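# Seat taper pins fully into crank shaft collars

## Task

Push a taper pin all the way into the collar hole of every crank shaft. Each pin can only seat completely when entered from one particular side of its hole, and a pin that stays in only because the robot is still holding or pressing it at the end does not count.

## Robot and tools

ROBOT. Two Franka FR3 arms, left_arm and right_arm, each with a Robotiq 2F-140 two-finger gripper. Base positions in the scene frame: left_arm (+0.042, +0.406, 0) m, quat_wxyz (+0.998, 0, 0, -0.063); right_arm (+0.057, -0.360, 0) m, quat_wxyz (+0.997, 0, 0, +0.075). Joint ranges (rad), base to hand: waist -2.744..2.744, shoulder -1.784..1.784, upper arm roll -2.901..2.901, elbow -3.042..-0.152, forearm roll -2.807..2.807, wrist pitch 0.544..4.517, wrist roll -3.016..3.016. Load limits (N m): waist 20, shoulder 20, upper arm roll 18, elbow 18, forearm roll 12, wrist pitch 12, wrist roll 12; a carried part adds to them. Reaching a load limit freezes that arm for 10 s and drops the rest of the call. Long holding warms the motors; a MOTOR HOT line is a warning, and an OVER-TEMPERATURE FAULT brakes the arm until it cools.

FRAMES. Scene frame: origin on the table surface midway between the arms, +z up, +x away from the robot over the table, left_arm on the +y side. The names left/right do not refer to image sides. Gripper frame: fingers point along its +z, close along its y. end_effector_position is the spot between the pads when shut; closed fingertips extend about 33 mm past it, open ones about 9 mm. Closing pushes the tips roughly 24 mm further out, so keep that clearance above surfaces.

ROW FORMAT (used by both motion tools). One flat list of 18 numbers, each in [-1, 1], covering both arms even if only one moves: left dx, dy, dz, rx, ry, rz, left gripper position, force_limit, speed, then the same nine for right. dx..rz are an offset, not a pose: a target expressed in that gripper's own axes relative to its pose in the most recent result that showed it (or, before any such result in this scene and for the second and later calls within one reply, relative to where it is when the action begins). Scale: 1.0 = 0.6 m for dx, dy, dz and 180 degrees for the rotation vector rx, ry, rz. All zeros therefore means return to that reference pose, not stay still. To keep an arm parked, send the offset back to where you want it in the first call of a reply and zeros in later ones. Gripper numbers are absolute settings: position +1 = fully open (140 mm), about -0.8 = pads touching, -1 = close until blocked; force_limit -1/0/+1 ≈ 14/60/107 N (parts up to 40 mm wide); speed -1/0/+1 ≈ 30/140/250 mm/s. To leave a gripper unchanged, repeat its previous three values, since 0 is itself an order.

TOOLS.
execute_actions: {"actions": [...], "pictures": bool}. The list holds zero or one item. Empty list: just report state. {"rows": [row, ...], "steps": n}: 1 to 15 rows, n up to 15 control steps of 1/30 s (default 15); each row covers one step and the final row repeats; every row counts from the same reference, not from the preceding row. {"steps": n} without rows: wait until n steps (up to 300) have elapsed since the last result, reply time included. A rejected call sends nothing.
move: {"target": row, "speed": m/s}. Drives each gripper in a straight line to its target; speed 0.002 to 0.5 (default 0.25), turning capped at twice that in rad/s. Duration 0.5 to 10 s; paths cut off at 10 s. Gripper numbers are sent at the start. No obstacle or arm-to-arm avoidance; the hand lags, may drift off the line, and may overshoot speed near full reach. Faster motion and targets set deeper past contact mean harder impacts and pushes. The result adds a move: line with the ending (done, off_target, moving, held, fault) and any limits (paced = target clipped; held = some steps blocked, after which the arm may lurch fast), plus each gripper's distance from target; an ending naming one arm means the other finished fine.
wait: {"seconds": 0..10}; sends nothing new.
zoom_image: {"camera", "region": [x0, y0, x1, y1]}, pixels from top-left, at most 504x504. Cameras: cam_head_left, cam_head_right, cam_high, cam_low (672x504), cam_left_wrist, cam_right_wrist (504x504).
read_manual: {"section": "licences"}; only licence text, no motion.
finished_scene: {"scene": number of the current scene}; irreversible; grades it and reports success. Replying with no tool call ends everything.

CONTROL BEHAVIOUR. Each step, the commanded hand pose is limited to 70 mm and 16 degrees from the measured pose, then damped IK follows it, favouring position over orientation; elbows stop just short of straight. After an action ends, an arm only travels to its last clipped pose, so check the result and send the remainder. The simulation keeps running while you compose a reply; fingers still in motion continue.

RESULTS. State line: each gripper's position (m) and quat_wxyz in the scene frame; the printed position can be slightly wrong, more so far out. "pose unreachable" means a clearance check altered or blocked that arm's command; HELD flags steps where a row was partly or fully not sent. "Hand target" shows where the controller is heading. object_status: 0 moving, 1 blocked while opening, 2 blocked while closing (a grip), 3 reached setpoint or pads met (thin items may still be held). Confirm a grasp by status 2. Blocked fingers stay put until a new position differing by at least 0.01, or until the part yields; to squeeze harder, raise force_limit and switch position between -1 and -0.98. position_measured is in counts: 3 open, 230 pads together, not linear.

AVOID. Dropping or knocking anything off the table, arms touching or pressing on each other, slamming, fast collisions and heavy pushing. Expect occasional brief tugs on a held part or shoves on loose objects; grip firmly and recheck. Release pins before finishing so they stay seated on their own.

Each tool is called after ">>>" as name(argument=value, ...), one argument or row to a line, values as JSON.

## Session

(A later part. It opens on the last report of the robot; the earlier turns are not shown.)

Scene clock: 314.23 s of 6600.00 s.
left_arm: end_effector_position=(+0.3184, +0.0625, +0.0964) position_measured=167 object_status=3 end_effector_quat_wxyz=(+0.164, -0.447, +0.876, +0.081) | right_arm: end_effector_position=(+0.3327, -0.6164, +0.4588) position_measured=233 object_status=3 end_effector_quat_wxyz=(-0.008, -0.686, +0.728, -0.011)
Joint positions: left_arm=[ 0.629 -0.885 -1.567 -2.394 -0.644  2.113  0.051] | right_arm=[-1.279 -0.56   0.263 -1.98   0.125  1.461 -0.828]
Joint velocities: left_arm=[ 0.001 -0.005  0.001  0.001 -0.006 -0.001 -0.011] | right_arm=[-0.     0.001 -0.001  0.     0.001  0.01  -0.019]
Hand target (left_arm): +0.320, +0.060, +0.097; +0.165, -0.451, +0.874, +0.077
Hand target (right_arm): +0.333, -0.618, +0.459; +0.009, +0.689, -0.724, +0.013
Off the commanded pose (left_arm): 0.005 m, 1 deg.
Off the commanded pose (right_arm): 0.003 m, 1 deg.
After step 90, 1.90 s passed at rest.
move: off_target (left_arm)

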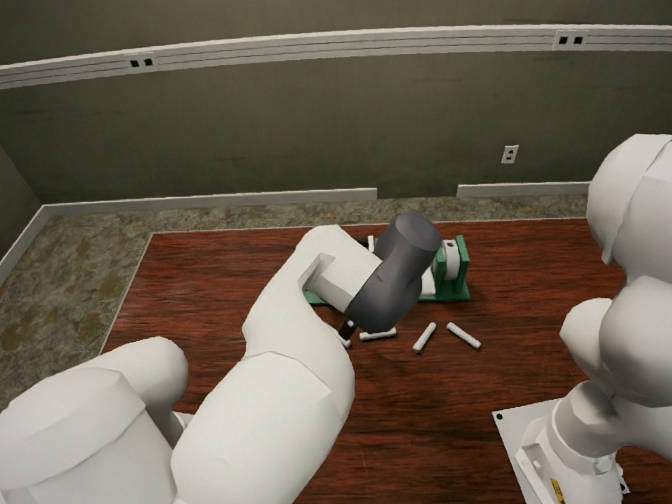

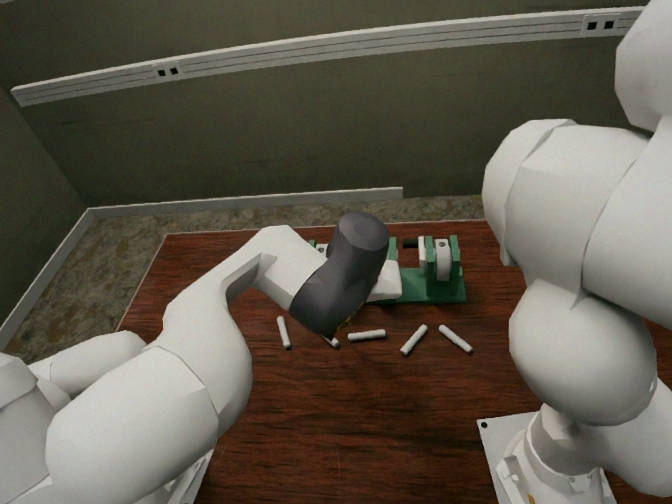

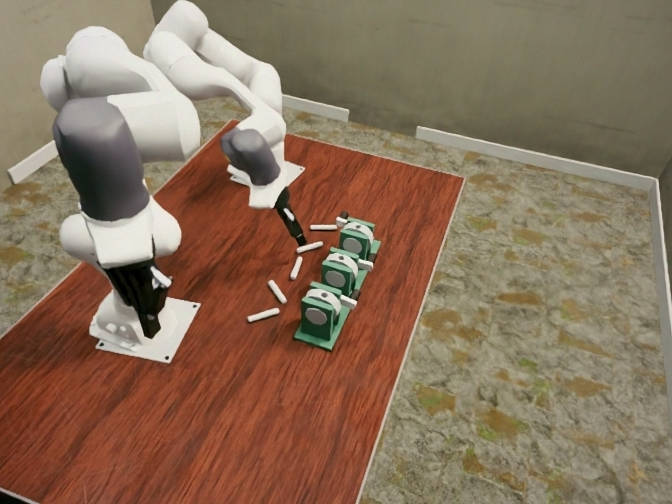

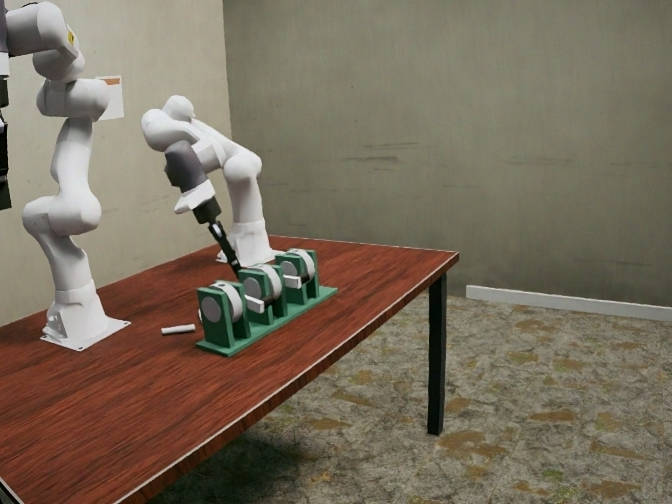

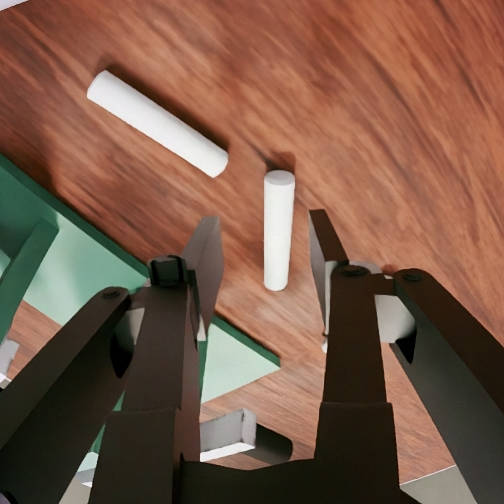

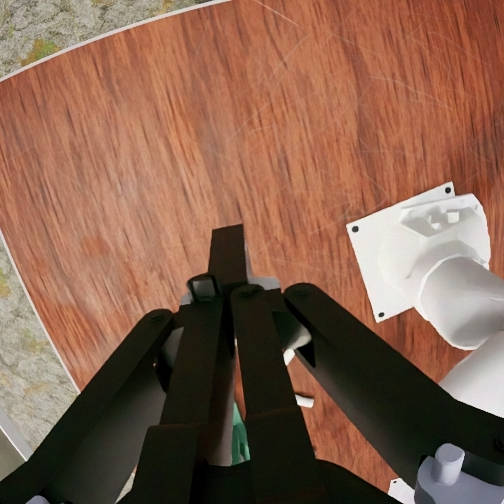

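>>> move(
  target=[0,0.015,0.065,0,0,0.022,-0.42,0,0,0,0,0,0,0,0,-1,0,0],
  speed=0.05,
)

Scene clock: 321.10 s of 6600.00 s.
left_arm: end_effector_position=(+0.3185, +0.0781, +0.0602) position_measured=182 object_status=3 end_effector_quat_wxyz=(+0.162, -0.419, +0.889, +0.088) | right_arm: end_effector_position=(+0.3330, -0.6169, +0.4589) position_measured=233 object_status=3 end_effector_quat_wxyz=(-0.008, -0.687, +0.726, -0.012)
Joint positions: left_arm=[ 0.666 -0.851 -1.656 -2.453 -0.664  2.221  0.109] | right_arm=[-1.279 -0.56   0.263 -1.98   0.125  1.463 -0.833]
Joint velocities: left_arm=[ 0.     0.006 -0.002 -0.    -0.     0.016  0.014] | right_arm=[-0.     0.    -0.001  0.001  0.     0.     0.001]
Hand target (left_arm): +0.320, +0.079, +0.060; +0.161, -0.416, +0.891, +0.087
Hand target (right_arm): +0.333, -0.616, +0.459; +0.008, +0.686, -0.728, +0.011
Off the commanded pose (left_arm): 0.001 m, 0 deg.
Off the commanded pose (right_arm): 0.001 m, 0 deg.
After step 90, 2.60 s passed at rest.
move: done

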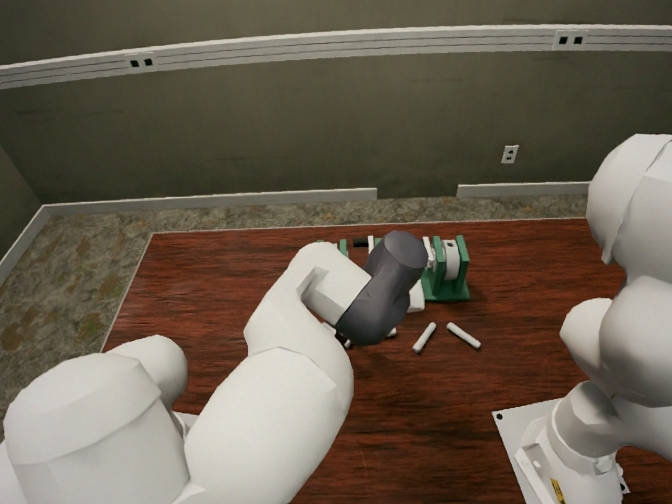

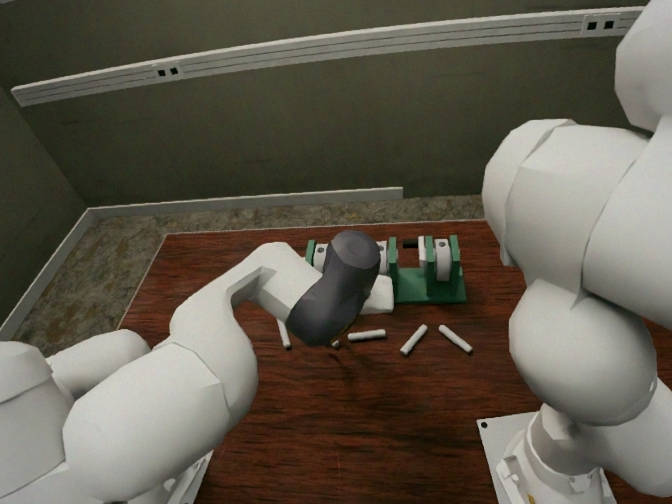

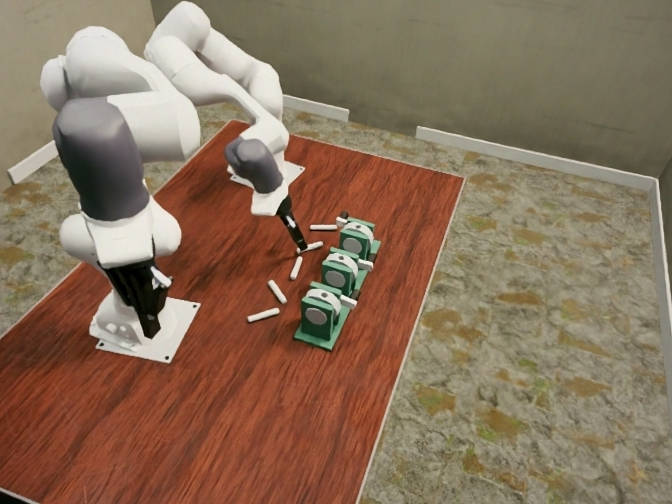

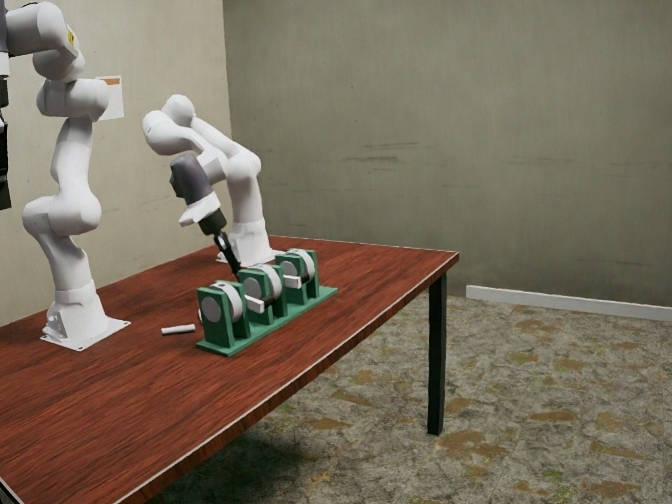

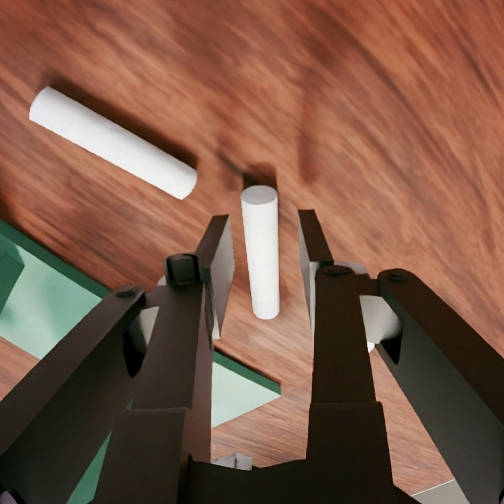

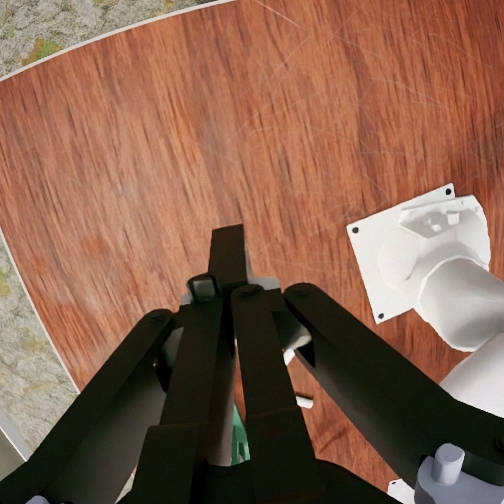

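>>> move(
  target=[0,-0.002,0.04,0,0,0,-0.42,0,0,0,0,0,0,0,0,-1,0,0],
  speed=0.02,
)

Scene clock: 324.83 s of 6600.00 s.
left_arm: end_effector_position=(+0.3237, +0.0841, +0.0385) position_measured=182 object_status=3 end_effector_quat_wxyz=(+0.163, -0.419, +0.889, +0.090) | right_arm: end_effector_position=(+0.3330, -0.6169, +0.4589) position_measured=233 object_status=3 end_effector_quat_wxyz=(-0.008, -0.687, +0.726, -0.012)
Joint positions: left_arm=[ 0.724 -0.849 -1.728 -2.461 -0.689  2.275  0.119] | right_arm=[-1.279 -0.56   0.263 -1.98   0.125  1.463 -0.833]
Joint velocities: left_arm=[ 0.005  0.006 -0.005 -0.    -0.001  0.016  0.002] | right_arm=[ 0.001 -0.    -0.     0.    -0.001 -0.    -0.001]
Hand target (left_arm): +0.325, +0.084, +0.038; +0.162, -0.418, +0.889, +0.088
Hand target (right_arm): +0.333, -0.617, +0.459; +0.008, +0.687, -0.726, +0.012
Off the commanded pose (left_arm): 0.001 m, 0 deg.
Off the commanded pose (right_arm): 0.000 m, 0 deg.
move: done

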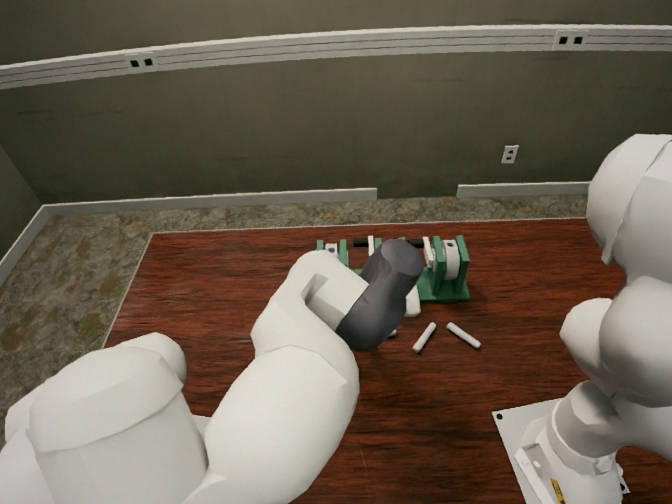

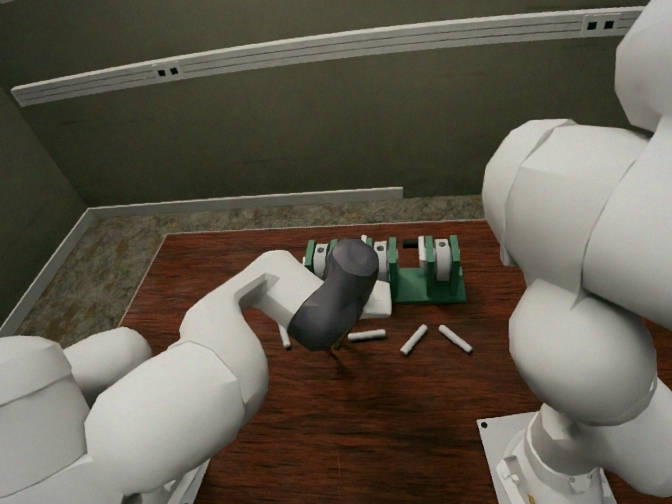

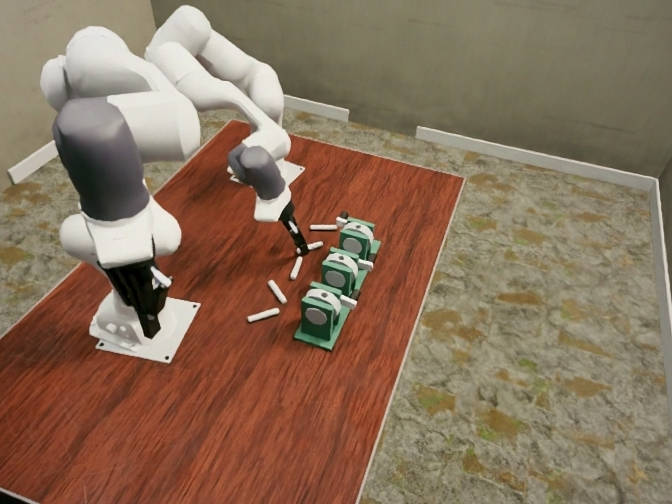

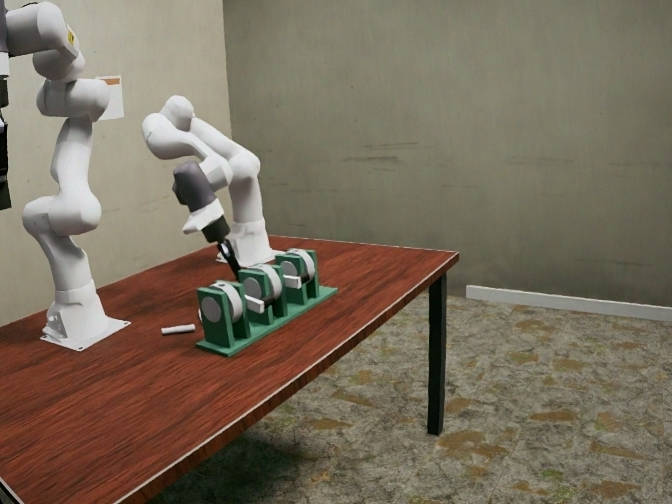

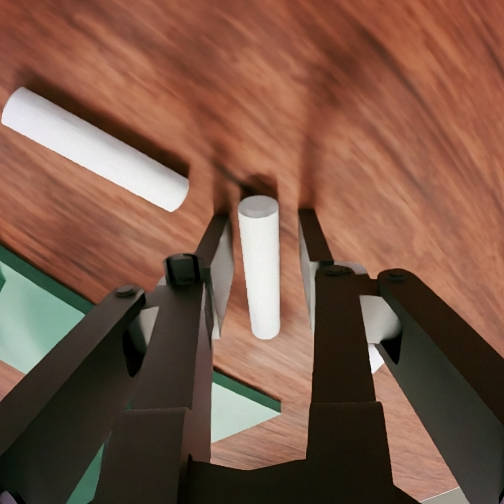

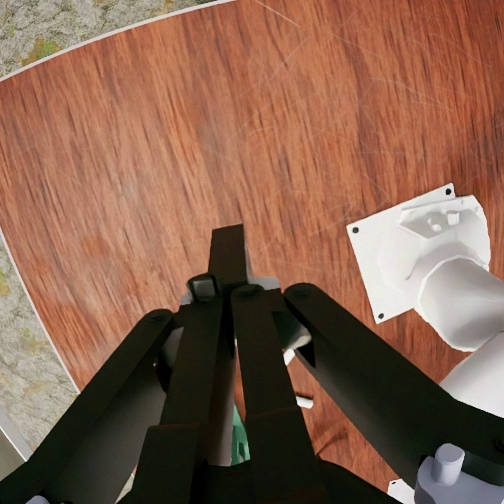

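>>> move(
  target=[0,-0.003,0.002,0,0,0,-1,0,-0.5,0,0,0,0,0,0,-1,0,0],
  speed=0.02,
)

Scene clock: 330.00 s of 6600.00 s.
left_arm: end_effector_position=(+0.3255, +0.0830, +0.0386) position_measured=209 object_status=2 end_effector_quat_wxyz=(+0.163, -0.419, +0.889, +0.089) | right_arm: end_effector_position=(+0.3330, -0.6169, +0.4589) position_measured=233 object_status=3 end_effector_quat_wxyz=(-0.008, -0.687, +0.726, -0.012)
Joint positions: left_arm=[ 0.73  -0.848 -1.731 -2.458 -0.69   2.278  0.12 ] | right_arm=[-1.279 -0.56   0.263 -1.98   0.125  1.463 -0.833]
Joint velocities: left_arm=[ 0.002 -0.001 -0.002 -0.    -0.    -0.001 -0.001] | right_arm=[-0.001 -0.    -0.    -0.    -0.    -0.    -0.002]
Hand target (left_arm): +0.325, +0.083, +0.037; +0.163, -0.419, +0.889, +0.090
Hand target (right_arm): +0.333, -0.617, +0.459; +0.008, +0.687, -0.726, +0.012
Off the commanded pose (left_arm): 0.001 m, 0 deg.
Off the commanded pose (right_arm): 0.000 m, 0 deg.
After step 90, 1.47 s passed at rest.
move: done

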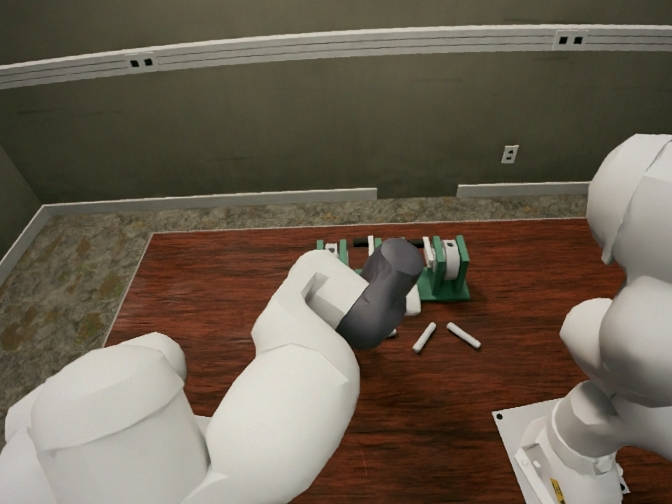

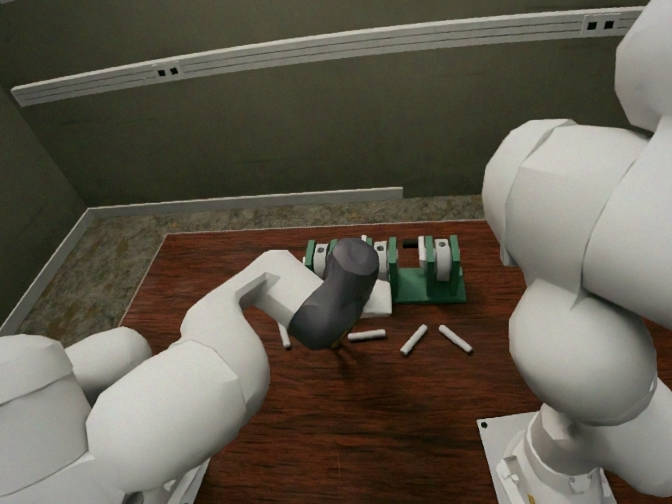

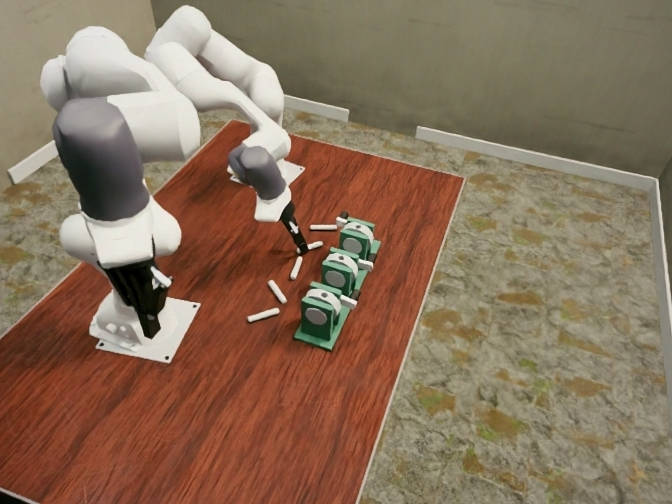

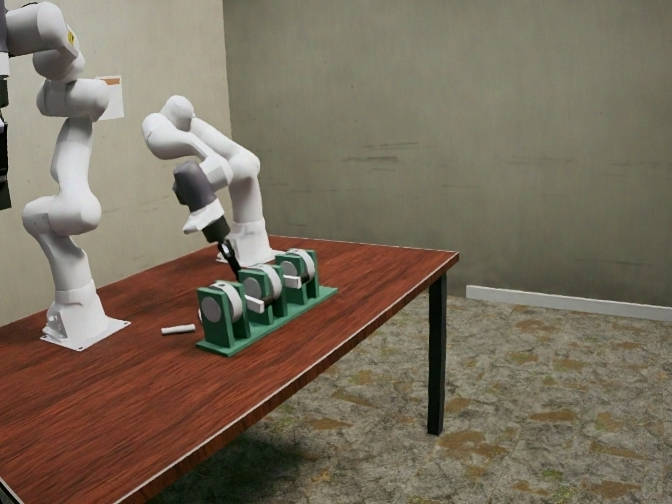

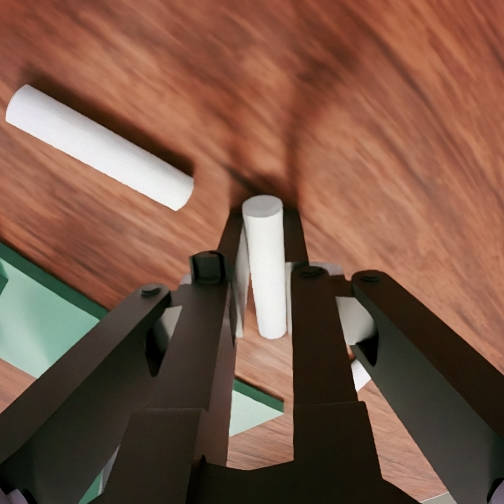

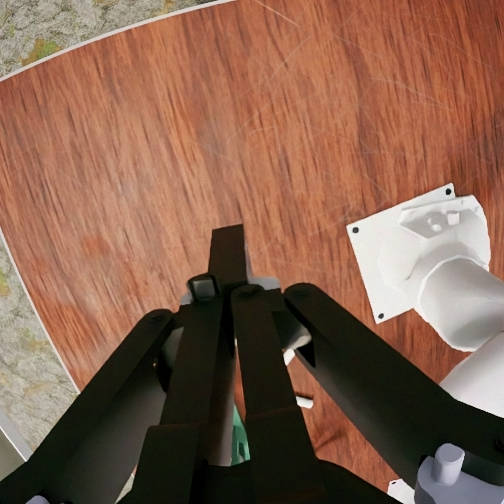

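>>> move(
  target=[-0.091,0.0055,-0.233,0,0,0,-1,0,-0.5,0,0,0,0,0,0,-1,0,0],
  speed=0.12,
)

>>> move(
  target=[-0.287,-0.16,-0.019,0.103,0.481,-0.218,-1,0,-0.5,0,0,0,0,0,0,-1,0,0],
  speed=0.2,
)

Scene clock: 351.53 s of 6600.00 s.
left_arm: end_effector_position=(+0.3237, +0.0872, +0.1857) position_measured=209 object_status=2 end_effector_quat_wxyz=(+0.160, -0.423, +0.887, +0.089) | right_arm: end_effector_position=(+0.3330, -0.6169, +0.4589) position_measured=233 object_status=3 end_effector_quat_wxyz=(-0.008, -0.687, +0.726, -0.012)
Joint positions: left_arm=[ 0.488 -0.851 -1.29  -2.377 -0.481  1.956  0.12 ] | right_arm=[-1.279 -0.56   0.263 -1.98   0.125  1.463 -0.833]
Joint velocities: left_arm=[-0.001 -0.    -0.001 -0.    -0.    -0.    -0.001] | right_arm=[-0.002 -0.001  0.001 -0.001  0.     0.    -0.   ]
Hand target (left_arm): +0.324, +0.086, +0.187; +0.161, -0.421, +0.888, +0.088
Hand target (right_arm): +0.333, -0.617, +0.459; +0.008, +0.687, -0.726, +0.012
Off the commanded pose (left_arm): 0.005 m, 1 deg.
Off the commanded pose (right_arm): 0.000 m, 0 deg.
After step 90, 16.43 s passed at rest.
move: off_target (left_arm)

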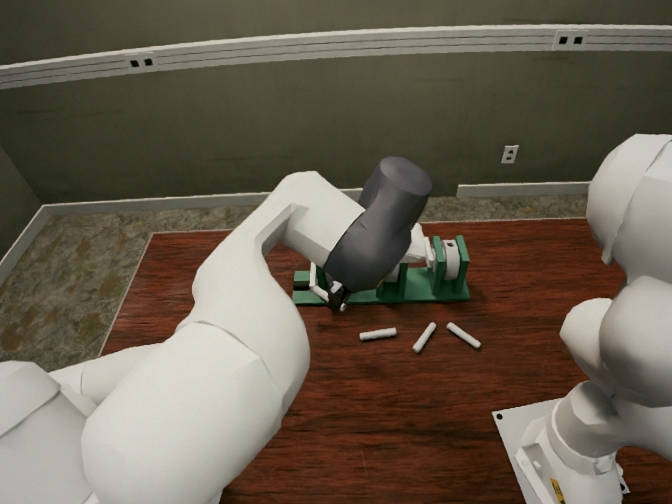

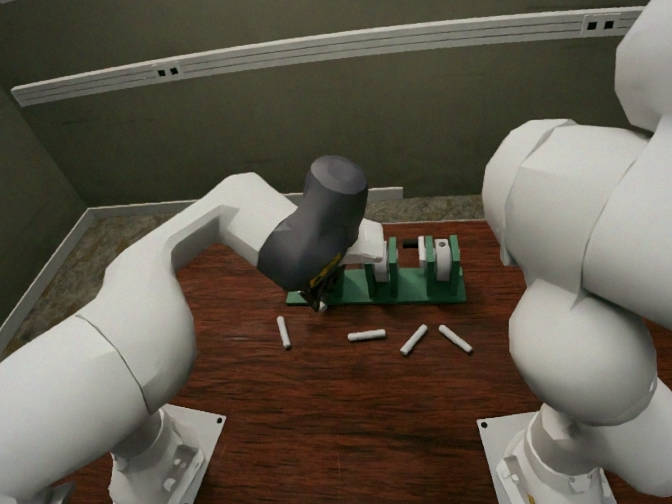

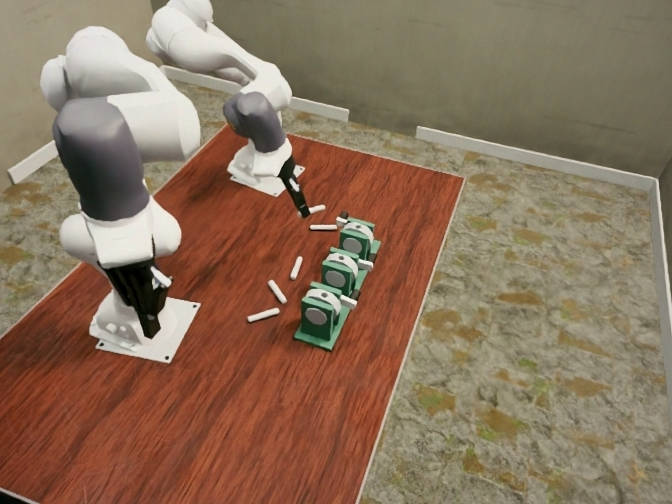

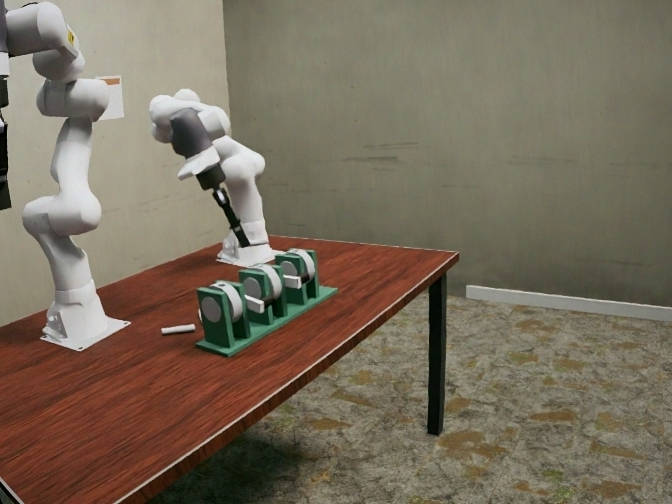

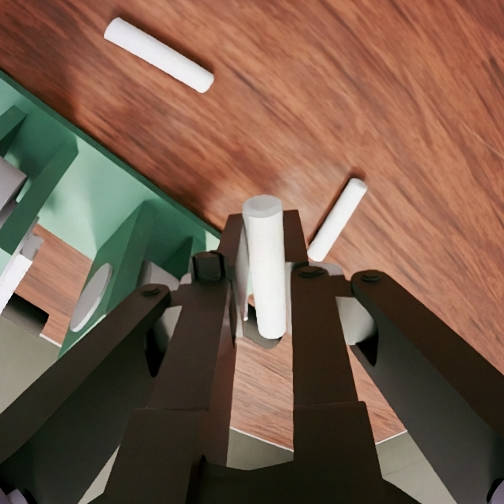

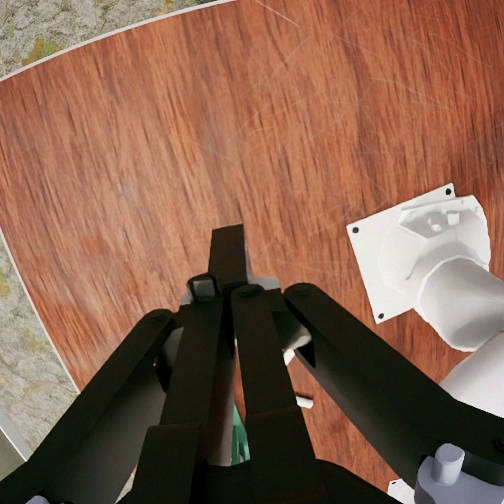

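Scene clock: 356.33 s of 6600.00 s.
left_arm: end_effector_position=(+0.4882, +0.1365, +0.2478) position_measured=209 object_status=2 end_effector_quat_wxyz=(+0.413, +0.583, -0.581, +0.389) | right_arm: end_effector_position=(+0.3330, -0.6169, +0.4589) position_measured=233 object_status=3 end_effector_quat_wxyz=(-0.008, -0.687, +0.726, -0.012)
Joint positions: left_arm=[ 0.429 -0.024 -0.284 -2.431 -1.293  1.802  0.781] | right_arm=[-1.279 -0.56   0.263 -1.98   0.125  1.463 -0.833]
Joint velocities: left_arm=[ 0.001  0.001 -0.     0.001 -0.002 -0.011  0.022] | right_arm=[ 0.    -0.001 -0.002  0.001  0.     0.    -0.   ]
Hand target (left_arm): +0.490, +0.136, +0.251; +0.414, +0.578, -0.582, +0.395
Hand target (right_arm): +0.333, -0.617, +0.459; +0.008, +0.687, -0.726, +0.012
Off the commanded pose (left_arm): 0.017 m, 2 deg.
Off the commanded pose (right_arm): 0.000 m, 0 deg.
move: off_target (left_arm)

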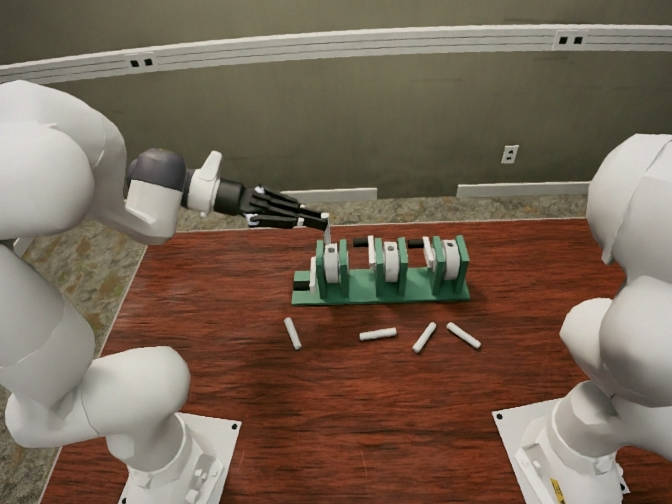

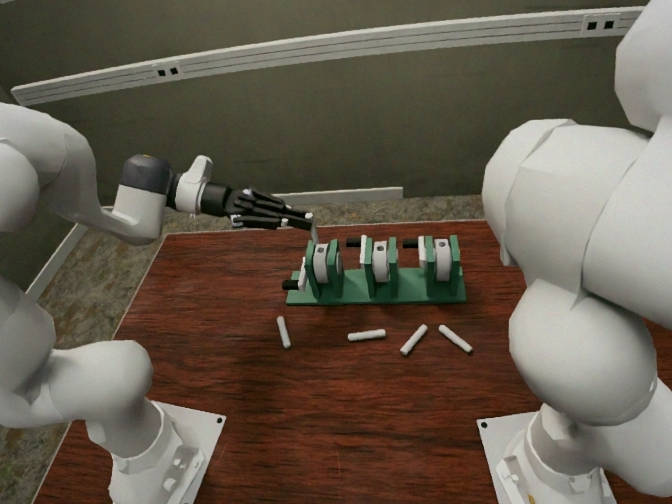

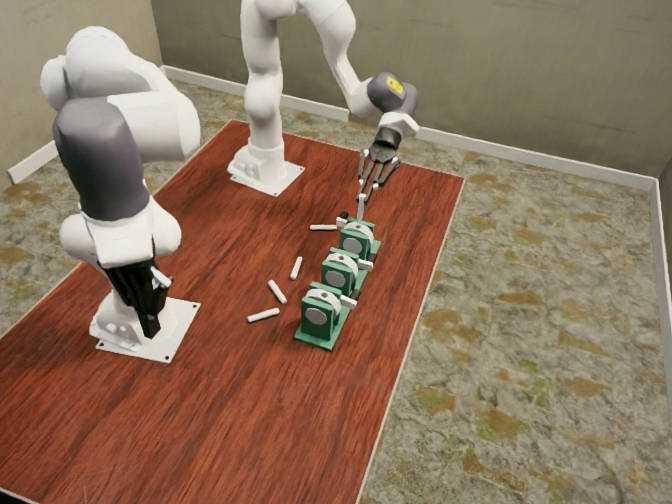

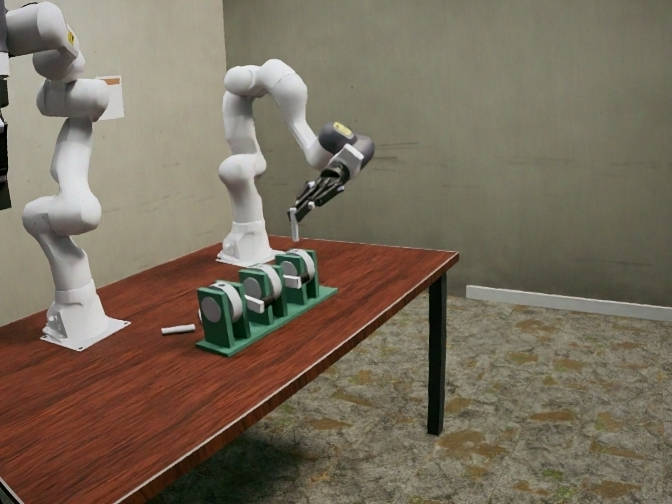

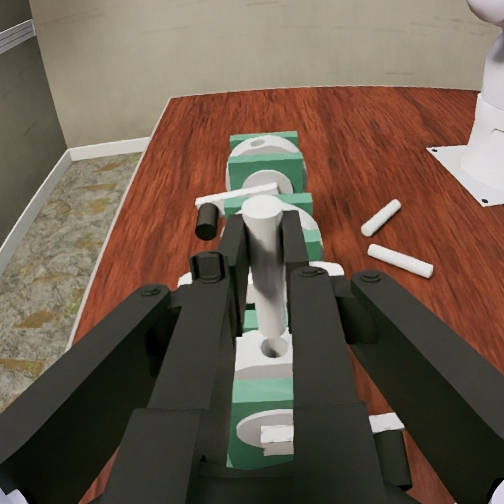

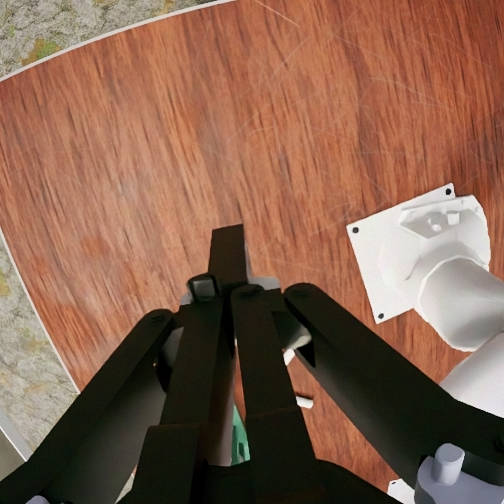

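Comfortable configuration and a good view. Zooming for alignment.

>>> zoom_image(
  camera="cam_left_wrist",
  region=[210, 270, 340, 400],
)

>>> zoom_image(
  camera="cam_head_left",
  region=[290, 200, 370, 280],
)

>>> zoom_image(
  camera="cam_low",
  region=[250, 190, 340, 290],
)

Region (210, 270, 340, 400) of cam_left_wrist's 504x504 image, scaled by 3.877, with more detail than that image has.

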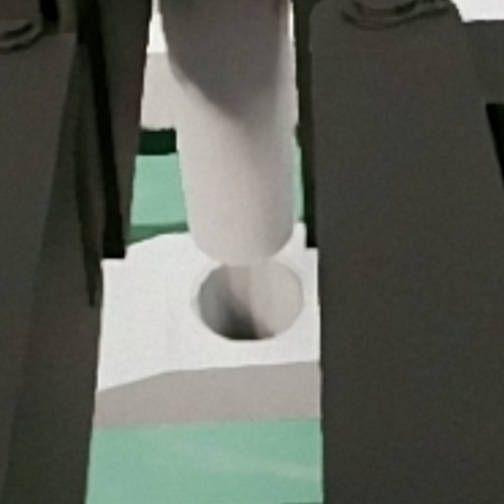

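Region (290, 200, 370, 280) of cam_head_left's 672x504 image, scaled by 6.300, with more detail than that image has.

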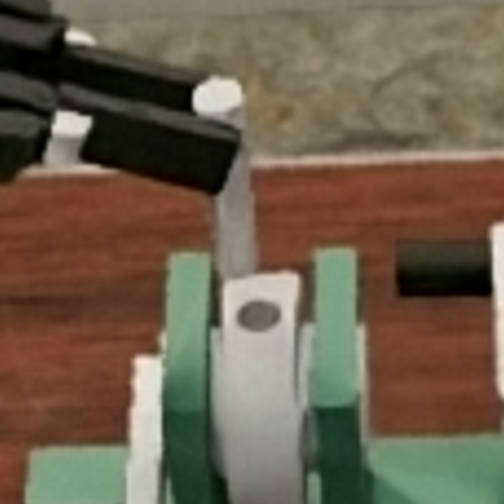

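Region (250, 190, 340, 290) of cam_low's 672x504 image, scaled by 5.040, with more detail than that image has; it fills the left 454 columns of this view, and the rest is white.

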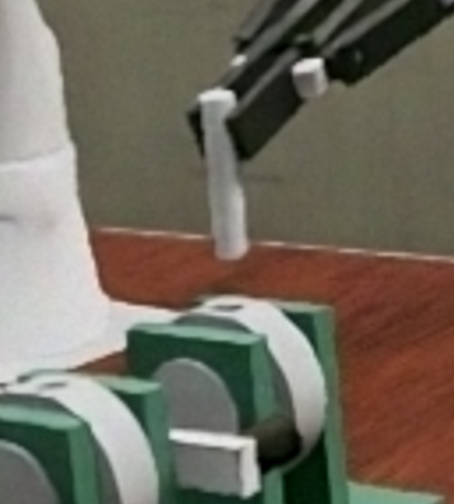

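>>> move(
  target=[-0.0197,0,0.0184,0,0,0,-1,0,-0.5,0,0,0,0,0,0,-1,0,0],
  speed=0.02,
)

>>> zoom_image(
  camera="cam_left_wrist",
  region=[210, 270, 340, 400],
)

>>> zoom_image(
  camera="cam_head_left",
  region=[300, 210, 360, 270],
)

>>> zoom_image(
  camera="cam_low",
  region=[260, 200, 330, 270],
)

Scene clock: 383.73 s of 6600.00 s.
left_arm: end_effector_position=(+0.4875, +0.1318, +0.2334) position_measured=209 object_status=2 end_effector_quat_wxyz=(+0.415, +0.585, -0.580, +0.387) | right_arm: end_effector_position=(+0.3330, -0.6169, +0.4589) position_measured=233 object_status=3 end_effector_quat_wxyz=(-0.008, -0.687, +0.726, -0.012)
Joint positions: left_arm=[ 0.426  0.007 -0.297 -2.433 -1.303  1.827  0.802] | right_arm=[-1.279 -0.56   0.263 -1.98   0.125  1.463 -0.833]
Joint velocities: left_arm=[ 0.002  0.001 -0.004  0.001 -0.003  0.009  0.011] | right_arm=[-0.     0.001  0.001  0.001 -0.001  0.001 -0.001]
Hand target (left_arm): +0.488, +0.130, +0.233; +0.413, +0.583, -0.581, +0.389
Hand target (right_arm): +0.333, -0.617, +0.459; +0.008, +0.687, -0.726, +0.012
Off the commanded pose (left_arm): 0.002 m, 0 deg.
Off the commanded pose (right_arm): 0.000 m, 0 deg.
After step 90, 23.33 s passed at rest.
move: done

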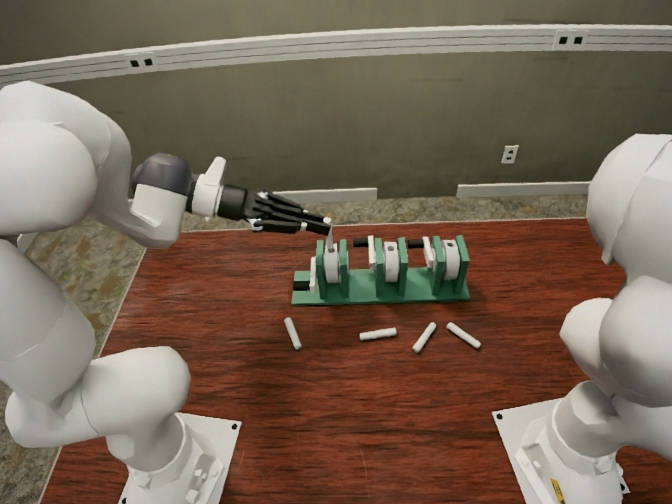

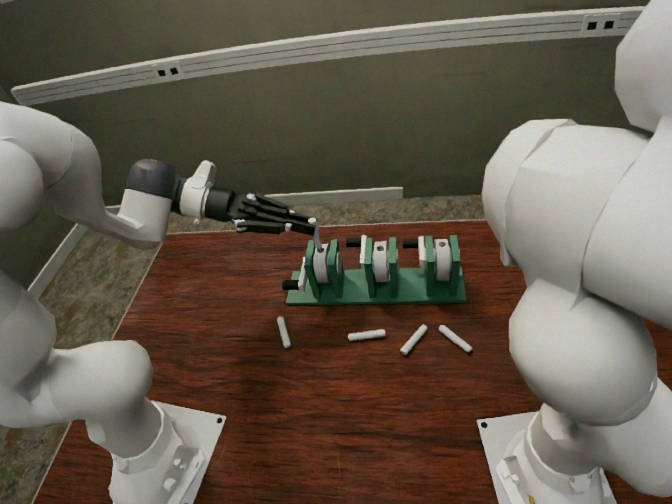

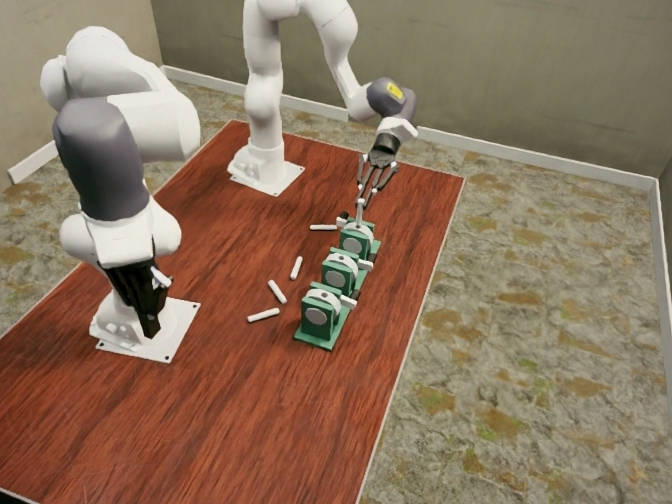

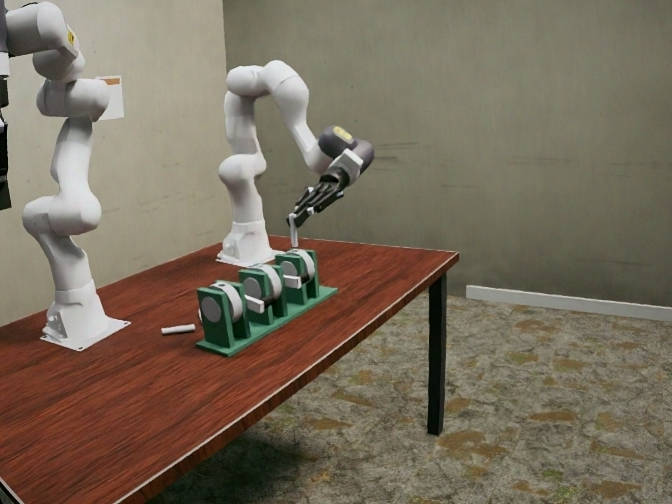

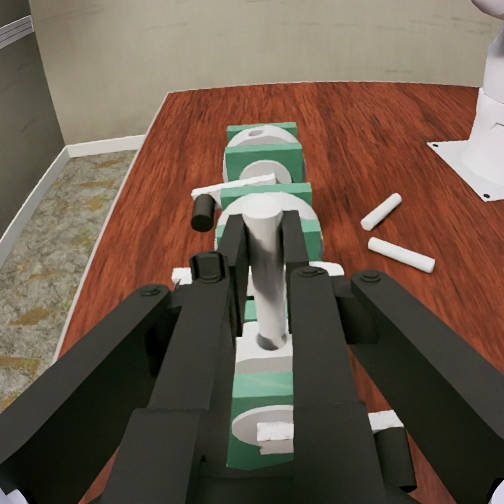

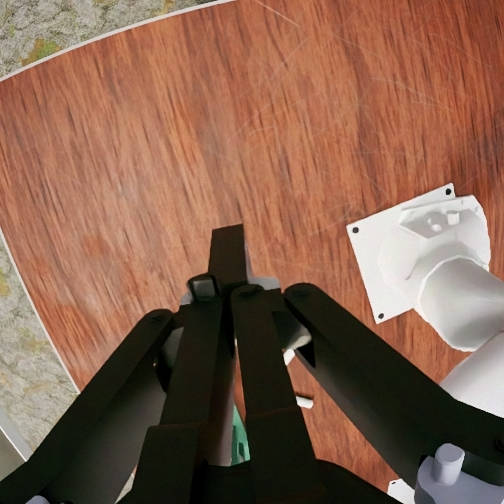

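Region (210, 270, 340, 400) of cam_left_wrist's 504x504 image, scaled by 3.877, with more detail than that image has.

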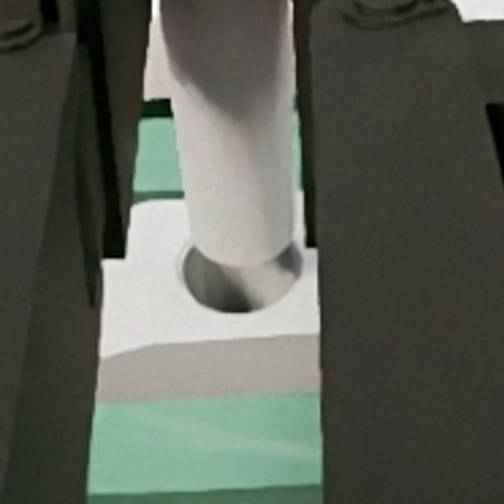

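Region (300, 210, 360, 270) of cam_head_left's 672x504 image, scaled by 8.400, with more detail than that image has.

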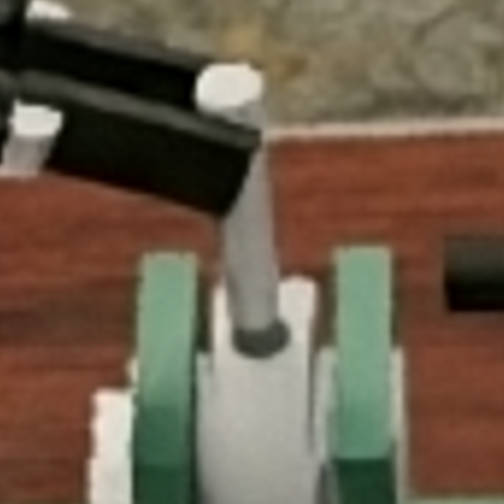

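Region (260, 200, 330, 270) of cam_low's 672x504 image, scaled by 7.200, with more detail than that image has.

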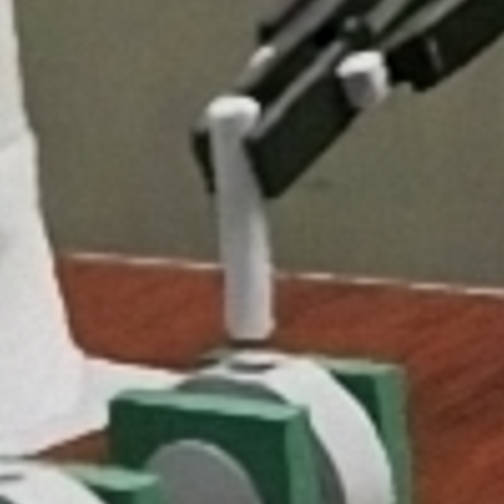

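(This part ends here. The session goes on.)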